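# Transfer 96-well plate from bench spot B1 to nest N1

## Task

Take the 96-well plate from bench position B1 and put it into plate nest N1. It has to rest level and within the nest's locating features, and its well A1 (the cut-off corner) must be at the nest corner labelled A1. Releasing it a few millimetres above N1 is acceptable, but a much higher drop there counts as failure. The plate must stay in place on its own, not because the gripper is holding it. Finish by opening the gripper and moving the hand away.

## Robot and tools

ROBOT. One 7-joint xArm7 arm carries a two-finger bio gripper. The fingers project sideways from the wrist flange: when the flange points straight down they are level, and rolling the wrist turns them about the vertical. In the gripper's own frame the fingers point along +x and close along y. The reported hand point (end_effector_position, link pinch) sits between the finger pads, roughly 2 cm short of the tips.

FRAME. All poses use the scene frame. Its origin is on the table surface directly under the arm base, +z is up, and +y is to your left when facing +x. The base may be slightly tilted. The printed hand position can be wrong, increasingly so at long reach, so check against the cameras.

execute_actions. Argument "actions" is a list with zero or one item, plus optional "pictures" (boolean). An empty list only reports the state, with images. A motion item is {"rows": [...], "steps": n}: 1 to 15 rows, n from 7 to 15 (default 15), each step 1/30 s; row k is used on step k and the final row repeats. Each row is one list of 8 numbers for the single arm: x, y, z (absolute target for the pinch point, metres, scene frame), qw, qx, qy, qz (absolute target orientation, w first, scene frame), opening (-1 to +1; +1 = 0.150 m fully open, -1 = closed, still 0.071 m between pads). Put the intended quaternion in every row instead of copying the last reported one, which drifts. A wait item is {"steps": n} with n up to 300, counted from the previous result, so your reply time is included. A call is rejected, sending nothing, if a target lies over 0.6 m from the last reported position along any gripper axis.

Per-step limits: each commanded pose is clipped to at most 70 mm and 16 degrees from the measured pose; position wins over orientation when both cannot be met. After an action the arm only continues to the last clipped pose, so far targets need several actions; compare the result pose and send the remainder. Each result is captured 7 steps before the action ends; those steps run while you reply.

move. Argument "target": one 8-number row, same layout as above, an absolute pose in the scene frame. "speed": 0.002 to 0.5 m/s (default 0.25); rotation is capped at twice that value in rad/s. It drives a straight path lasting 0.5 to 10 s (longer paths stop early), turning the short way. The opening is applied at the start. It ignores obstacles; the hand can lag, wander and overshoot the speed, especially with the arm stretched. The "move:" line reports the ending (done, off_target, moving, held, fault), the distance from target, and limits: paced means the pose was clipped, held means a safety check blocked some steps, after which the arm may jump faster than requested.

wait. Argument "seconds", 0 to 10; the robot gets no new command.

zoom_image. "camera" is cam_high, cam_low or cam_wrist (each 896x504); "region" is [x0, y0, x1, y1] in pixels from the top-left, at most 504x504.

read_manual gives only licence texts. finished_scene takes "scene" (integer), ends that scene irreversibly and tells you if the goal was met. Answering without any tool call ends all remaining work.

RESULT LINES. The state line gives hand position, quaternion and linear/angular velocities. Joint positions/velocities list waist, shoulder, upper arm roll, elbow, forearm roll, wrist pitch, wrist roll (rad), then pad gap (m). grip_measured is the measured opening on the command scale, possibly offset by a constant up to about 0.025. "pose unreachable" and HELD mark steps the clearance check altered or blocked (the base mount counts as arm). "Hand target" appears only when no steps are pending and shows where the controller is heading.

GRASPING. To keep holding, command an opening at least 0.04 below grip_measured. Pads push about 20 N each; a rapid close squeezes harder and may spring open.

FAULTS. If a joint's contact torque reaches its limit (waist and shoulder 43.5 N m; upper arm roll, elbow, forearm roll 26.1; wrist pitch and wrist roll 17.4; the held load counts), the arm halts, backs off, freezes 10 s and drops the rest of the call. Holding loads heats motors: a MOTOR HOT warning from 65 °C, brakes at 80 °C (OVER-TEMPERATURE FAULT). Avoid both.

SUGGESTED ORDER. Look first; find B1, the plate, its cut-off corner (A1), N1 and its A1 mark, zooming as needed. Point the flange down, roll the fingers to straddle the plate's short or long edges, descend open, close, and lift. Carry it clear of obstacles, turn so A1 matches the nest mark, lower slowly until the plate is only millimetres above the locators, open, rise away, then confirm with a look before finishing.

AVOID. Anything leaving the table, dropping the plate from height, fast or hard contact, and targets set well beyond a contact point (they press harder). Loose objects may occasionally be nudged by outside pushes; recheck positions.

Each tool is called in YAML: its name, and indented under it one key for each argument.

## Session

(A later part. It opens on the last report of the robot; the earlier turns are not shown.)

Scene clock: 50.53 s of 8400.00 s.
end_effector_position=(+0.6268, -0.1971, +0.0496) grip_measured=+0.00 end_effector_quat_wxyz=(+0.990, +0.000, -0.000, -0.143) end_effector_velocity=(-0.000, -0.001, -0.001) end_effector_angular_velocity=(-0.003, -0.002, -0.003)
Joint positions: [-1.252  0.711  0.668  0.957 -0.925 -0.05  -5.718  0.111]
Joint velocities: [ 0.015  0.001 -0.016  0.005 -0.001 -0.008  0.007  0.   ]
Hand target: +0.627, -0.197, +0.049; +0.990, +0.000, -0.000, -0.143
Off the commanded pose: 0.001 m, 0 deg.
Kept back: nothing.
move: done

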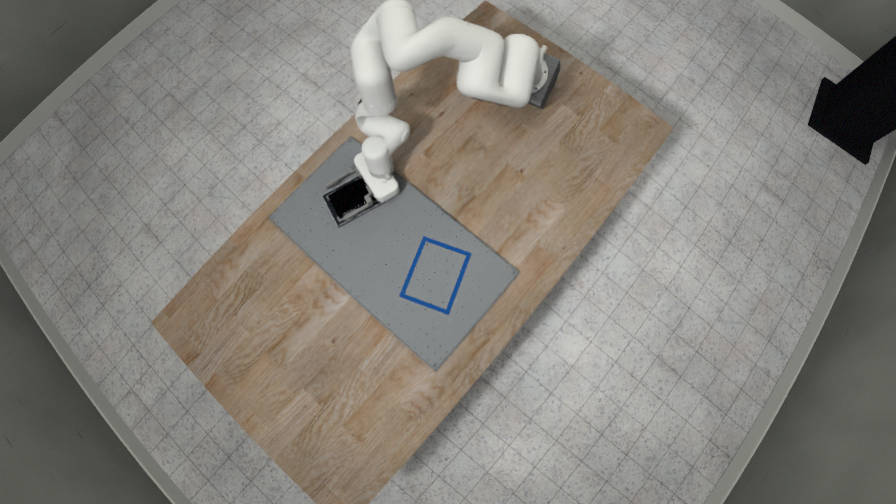

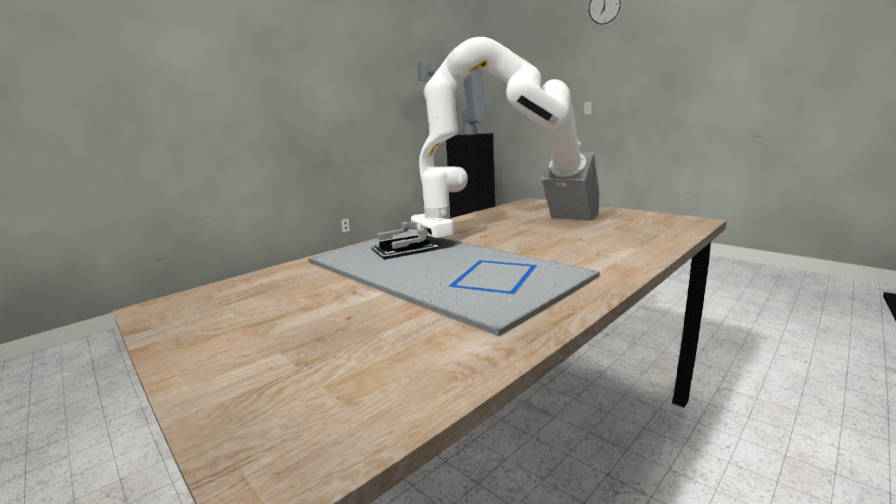

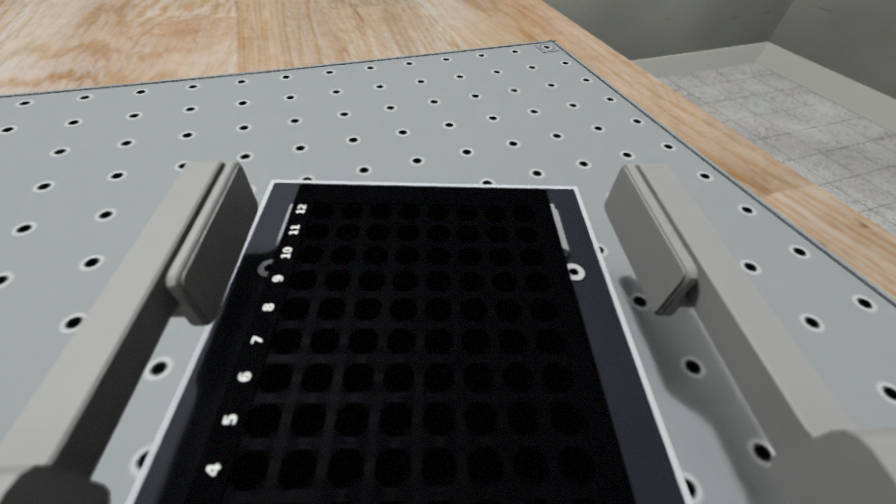

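move:
  target: [0.6277, -0.193, 0.047, 0.9897, 0, 0, -0.1435, 0.0]
  speed: 0.03

move:
  target: [0.6277, -0.193, 0.047, 0.9897, 0, 0, -0.1435, -0.75]
  speed: 0.03

Scene clock: 51.57 s of 8400.00 s.
end_effector_position=(+0.6277, -0.1930, +0.0471) grip_measured=+0.00 end_effector_quat_wxyz=(+0.990, +0.000, -0.000, -0.143) end_effector_velocity=(-0.000, -0.002, +0.001) end_effector_angular_velocity=(-0.005, -0.001, -0.003)
Joint positions: [-1.225  0.706  0.65   0.959 -0.924 -0.059 -5.705  0.111]
Joint velocities: [ 0.005 -0.003 -0.008  0.001  0.001 -0.003  0.004  0.   ]
Hand target: +0.628, -0.193, +0.047; +0.990, +0.000, -0.000, -0.143
Off the commanded pose: 0.000 m, 0 deg.
Kept back: nothing.
move: done

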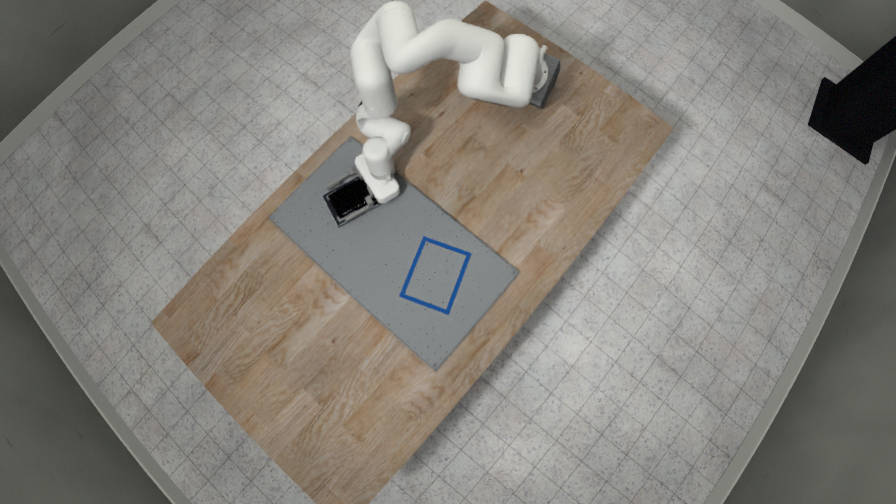

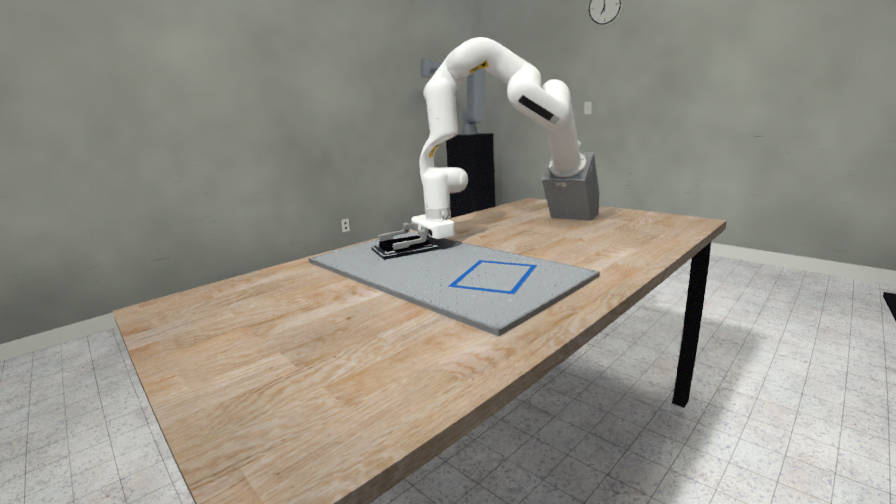

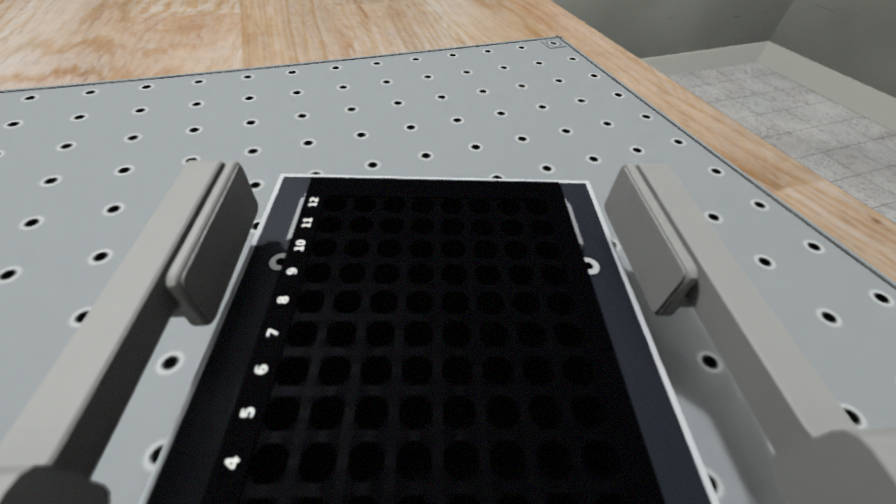

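Scene clock: 52.27 s of 8400.00 s.
end_effector_position=(+0.6278, -0.1928, +0.0470) grip_measured=-0.71 end_effector_quat_wxyz=(+0.990, +0.000, -0.000, -0.143) end_effector_velocity=(-0.000, -0.001, +0.000) end_effector_angular_velocity=(-0.001, +0.000, -0.001)
Joint positions: [-1.224  0.706  0.649  0.959 -0.924 -0.059 -5.704  0.083]
Joint velocities: [ 0.    -0.    -0.001  0.     0.001  0.     0.     0.   ]
Hand target: +0.628, -0.193, +0.047; +0.990, +0.000, -0.000, -0.143
Off the commanded pose: 0.000 m, 0 deg.
Kept back: nothing.
move: done

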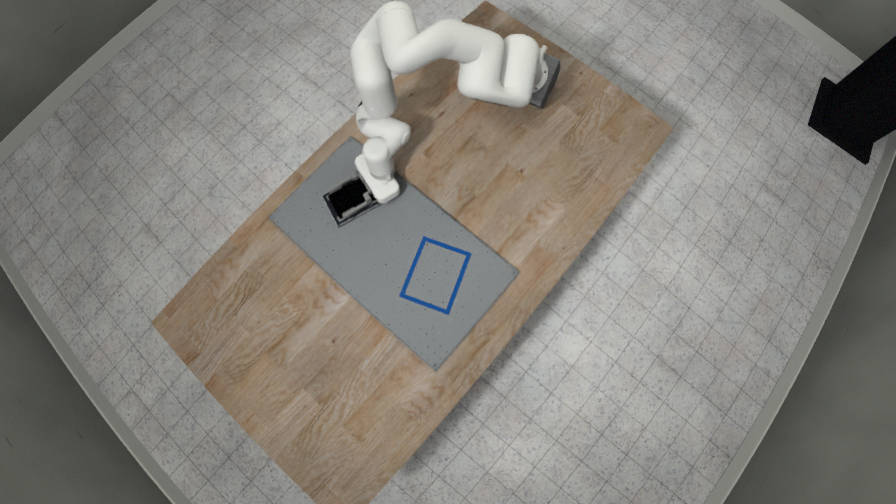

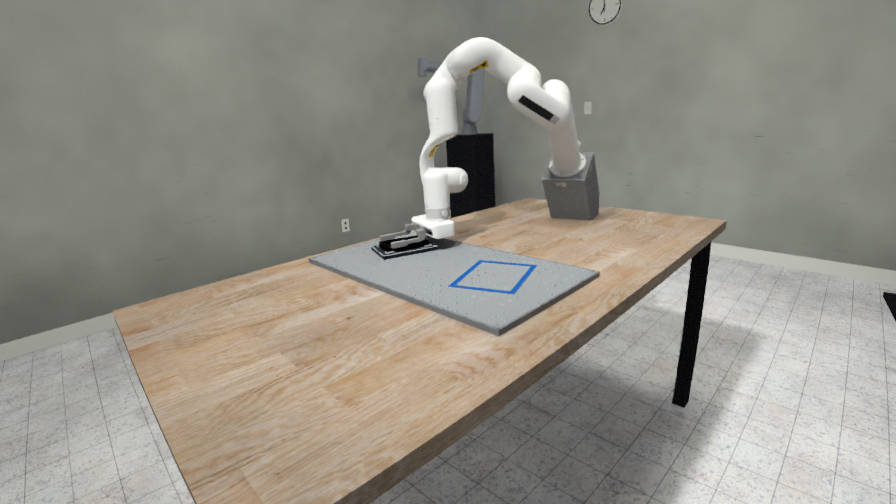

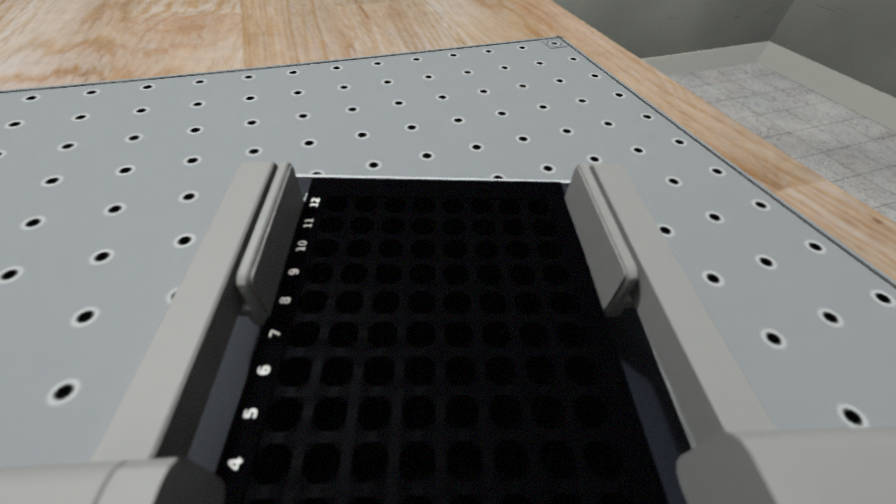

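Pull 4 mm toward the A1 end.

move:
  target: [0.6239, -0.1918, 0.047, 0.9897, 0, 0, -0.1435, -0.8]
  speed: 0.01

move:
  target: [0.6239, -0.1918, 0.047, 0.9897, 0, 0, -0.1435, 0.0]
  speed: 0.01

move:
  target: [0.6239, -0.1918, 0.12, 0.9897, 0, 0, -0.1435, 0.0]
  speed: 0.1

move:
  target: [0.6, 0.05, 0.15, 0.6, 0, 0, -0.8, 1]

zoom_image:
  camera: "cam_high"
  region: [305, 155, 405, 240]

zoom_image:
  camera: "cam_low"
  region: [360, 215, 450, 270]

Scene clock: 53.60 s of 8400.00 s.
end_effector_position=(+0.6256, -0.1924, +0.0484) grip_measured=-0.71 end_effector_quat_wxyz=(+0.990, -0.000, -0.002, -0.143) end_effector_velocity=(-0.001, +0.001, -0.000) end_effector_angular_velocity=(+0.001, +0.001, +0.001)
Joint positions: [-1.214  0.698  0.633  0.951 -0.927 -0.076 -5.697  0.083]
Joint velocities: [ 0.004 -0.003 -0.004 -0.004 -0.001 -0.004  0.003  0.   ]
Hand target: +0.624, -0.192, +0.047; +0.990, +0.000, -0.000, -0.143
Off the commanded pose: 0.002 m, 0 deg.
Kept back: nothing.
move: done

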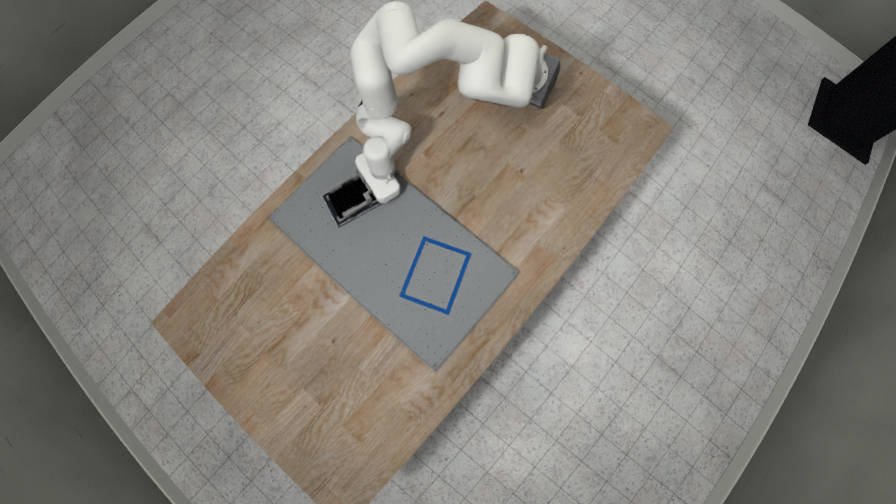

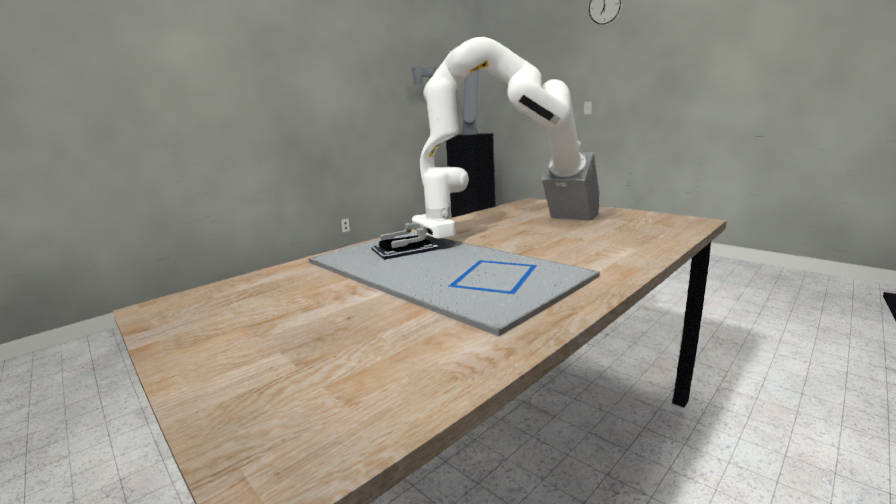

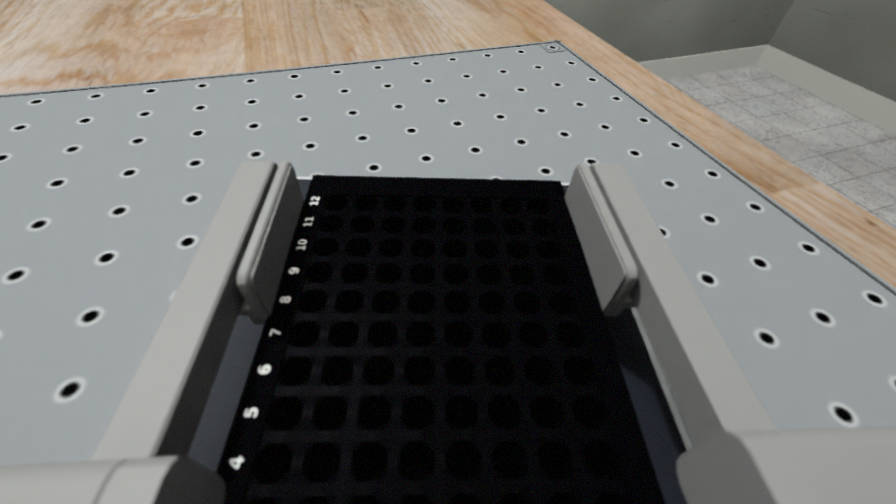

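Scene clock: 54.30 s of 8400.00 s.
end_effector_position=(+0.6239, -0.1918, +0.0470) grip_measured=+0.00 end_effector_quat_wxyz=(+0.990, +0.000, +0.000, -0.144) end_effector_velocity=(+0.000, -0.001, +0.001) end_effector_angular_velocity=(-0.001, -0.001, -0.000)
Joint positions: [-1.213  0.698  0.632  0.948 -0.928 -0.075 -5.697  0.111]
Joint velocities: [-0.001 -0.001 -0.001  0.     0.001 -0.    -0.001  0.   ]
Hand target: +0.624, -0.192, +0.047; +0.990, +0.000, -0.000, -0.143
Off the commanded pose: 0.000 m, 0 deg.
Kept back: nothing.
move: done

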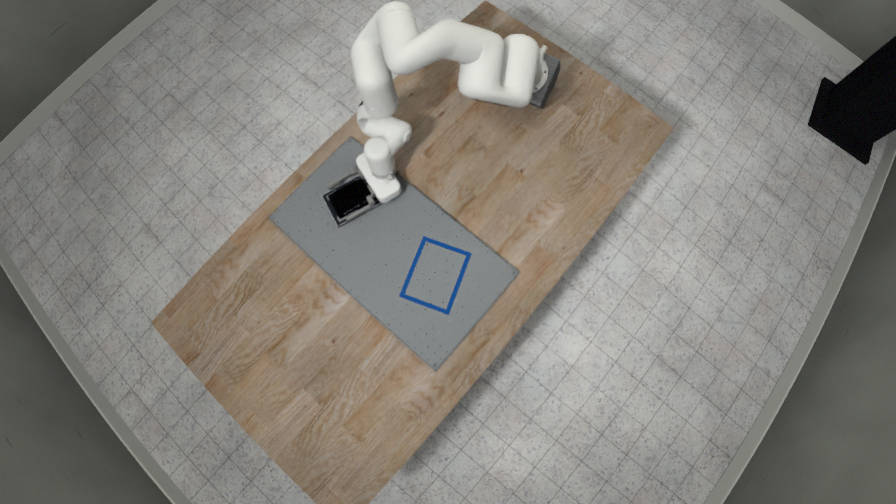

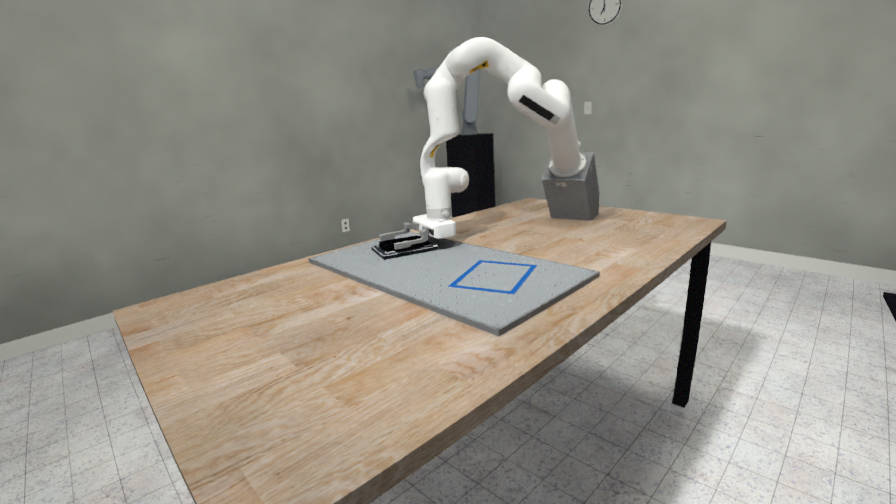

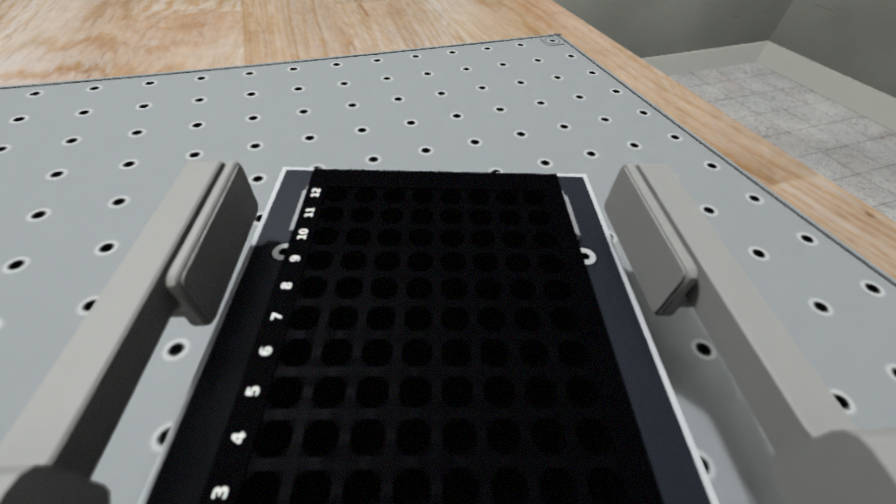

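Scene clock: 55.47 s of 8400.00 s.
end_effector_position=(+0.6234, -0.1917, +0.1192) grip_measured=+0.00 end_effector_quat_wxyz=(+0.990, -0.001, +0.000, -0.144) end_effector_velocity=(+0.001, +0.003, +0.001) end_effector_angular_velocity=(+0.013, +0.010, +0.006)
Joint positions: [-1.645  0.604  1.031  0.783 -0.855  0.067 -5.816  0.11 ]
Joint velocities: [-0.038  0.015  0.046 -0.005  0.01   0.032 -0.022  0.   ]
Hand target: +0.623, -0.192, +0.119; +0.990, -0.000, +0.000, -0.144
Off the commanded pose: 0.001 m, 0 deg.
Kept back: nothing.
move: done

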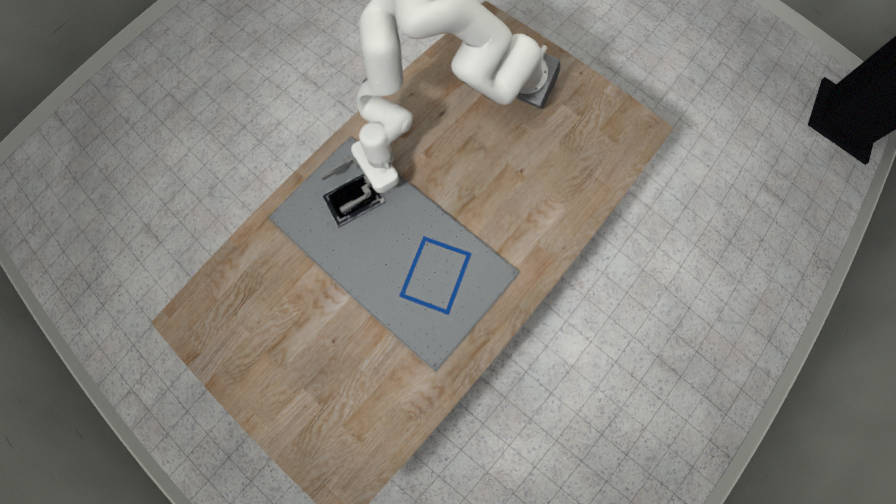

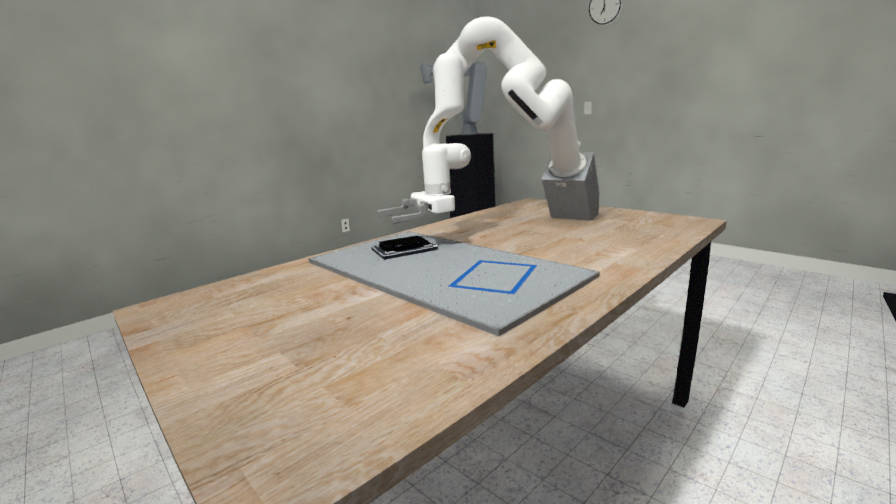

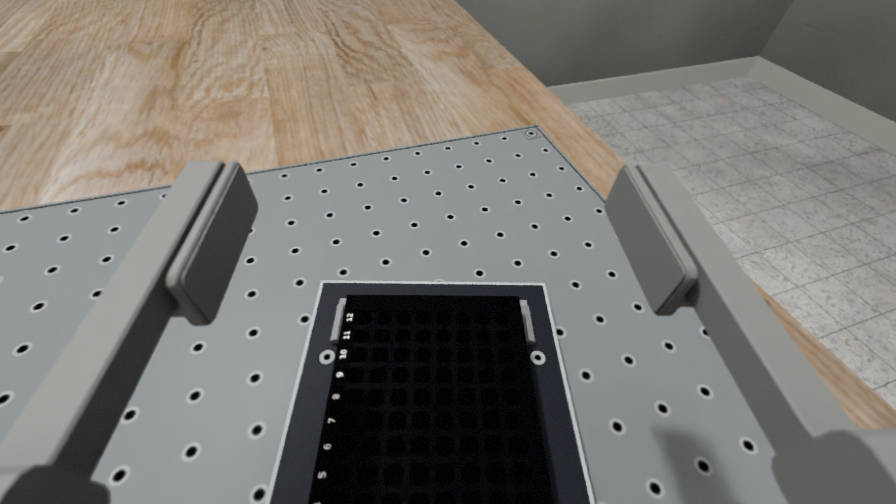

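Scene clock: 59.07 s of 8400.00 s.
end_effector_position=(+0.6017, +0.0488, +0.1500) grip_measured=+1.00 end_effector_quat_wxyz=(-0.600, -0.002, +0.000, +0.800) end_effector_velocity=(+0.001, +0.002, +0.001) end_effector_angular_velocity=(-0.004, -0.005, -0.005)
Joint positions: [-0.525  0.283  0.711  1.202 -0.471  0.417 -3.8    0.15 ]
Joint velocities: [ 0.012  0.001 -0.008  0.008 -0.011  0.005  0.019  0.   ]
Hand target: +0.602, +0.049, +0.150; -0.600, -0.002, +0.001, +0.800
Off the commanded pose: 0.002 m, 0 deg.
Kept back: nothing.
move: done

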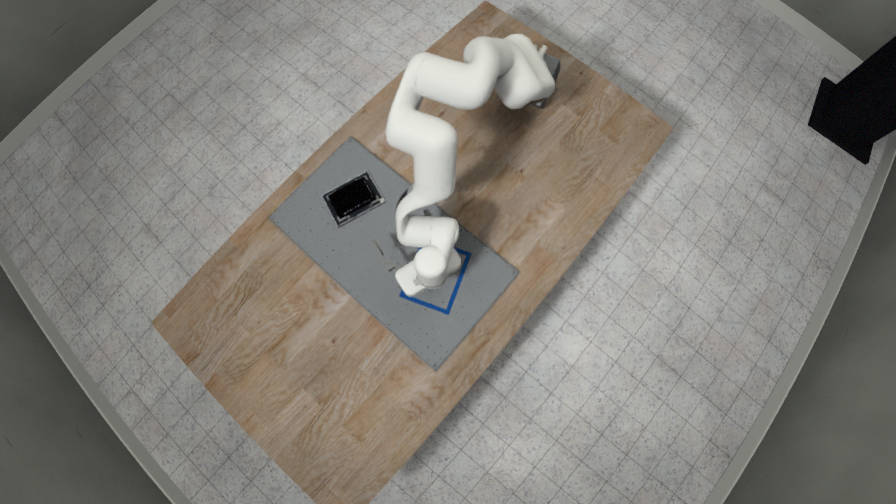

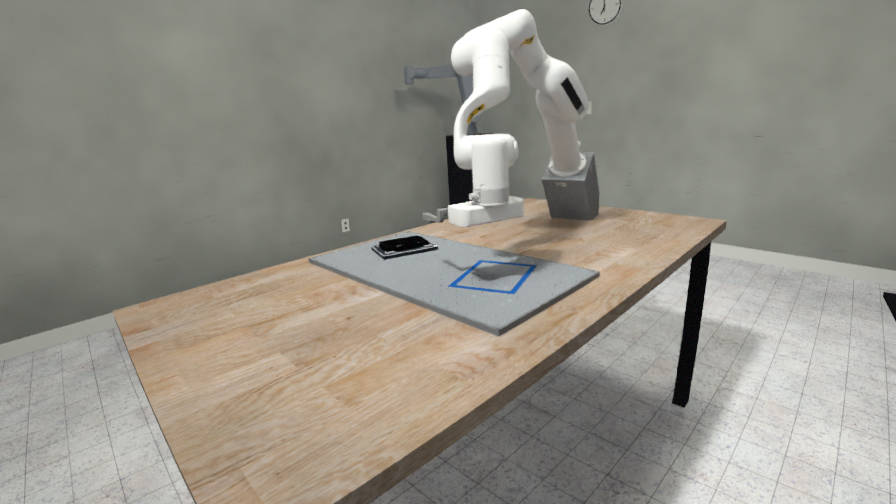

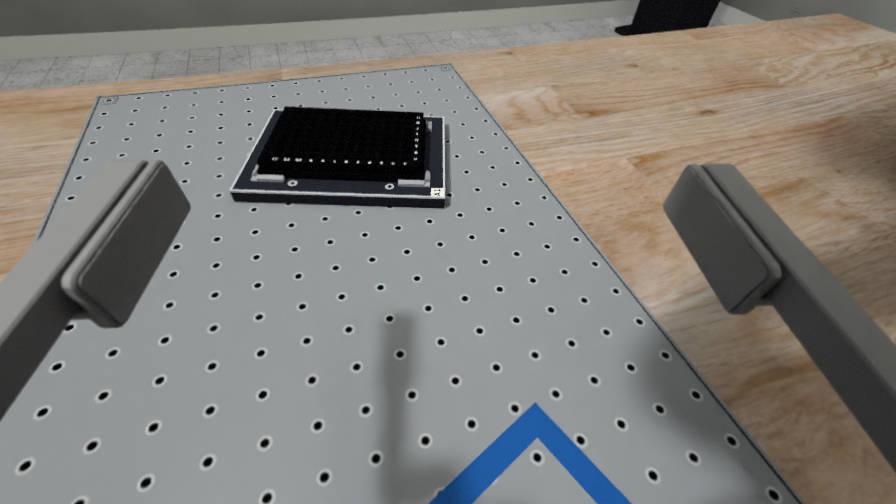

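Region (305, 155, 405, 240) of cam_high's 896x504 image, scaled by 5.040, with more detail than that image has; it fills the top 428 rows of this view, and the rest is white.

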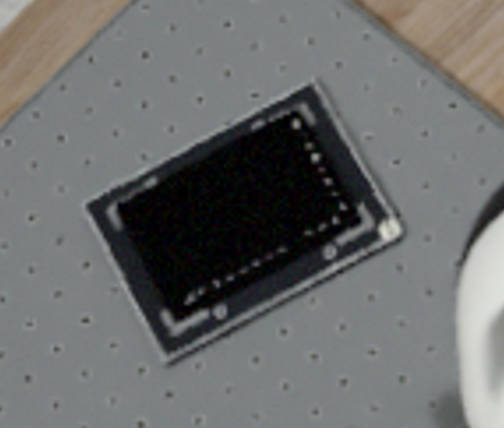

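Region (360, 215, 450, 270) of cam_low's 896x504 image, scaled by 5.600, with more detail than that image has.

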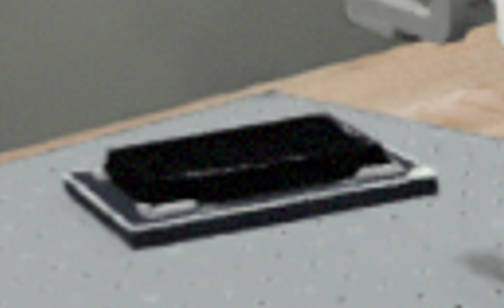

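zoom_image:
  camera: "cam_wrist"
  region: [220, 95, 460, 215]

Region (220, 95, 460, 215) of cam_wrist's 896x504 image, scaled by 2.100, with more detail than that image has.

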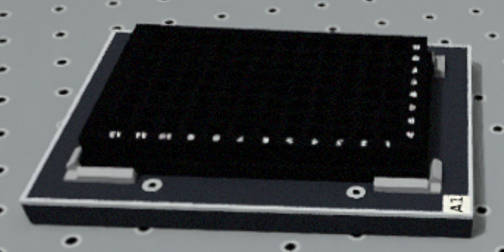

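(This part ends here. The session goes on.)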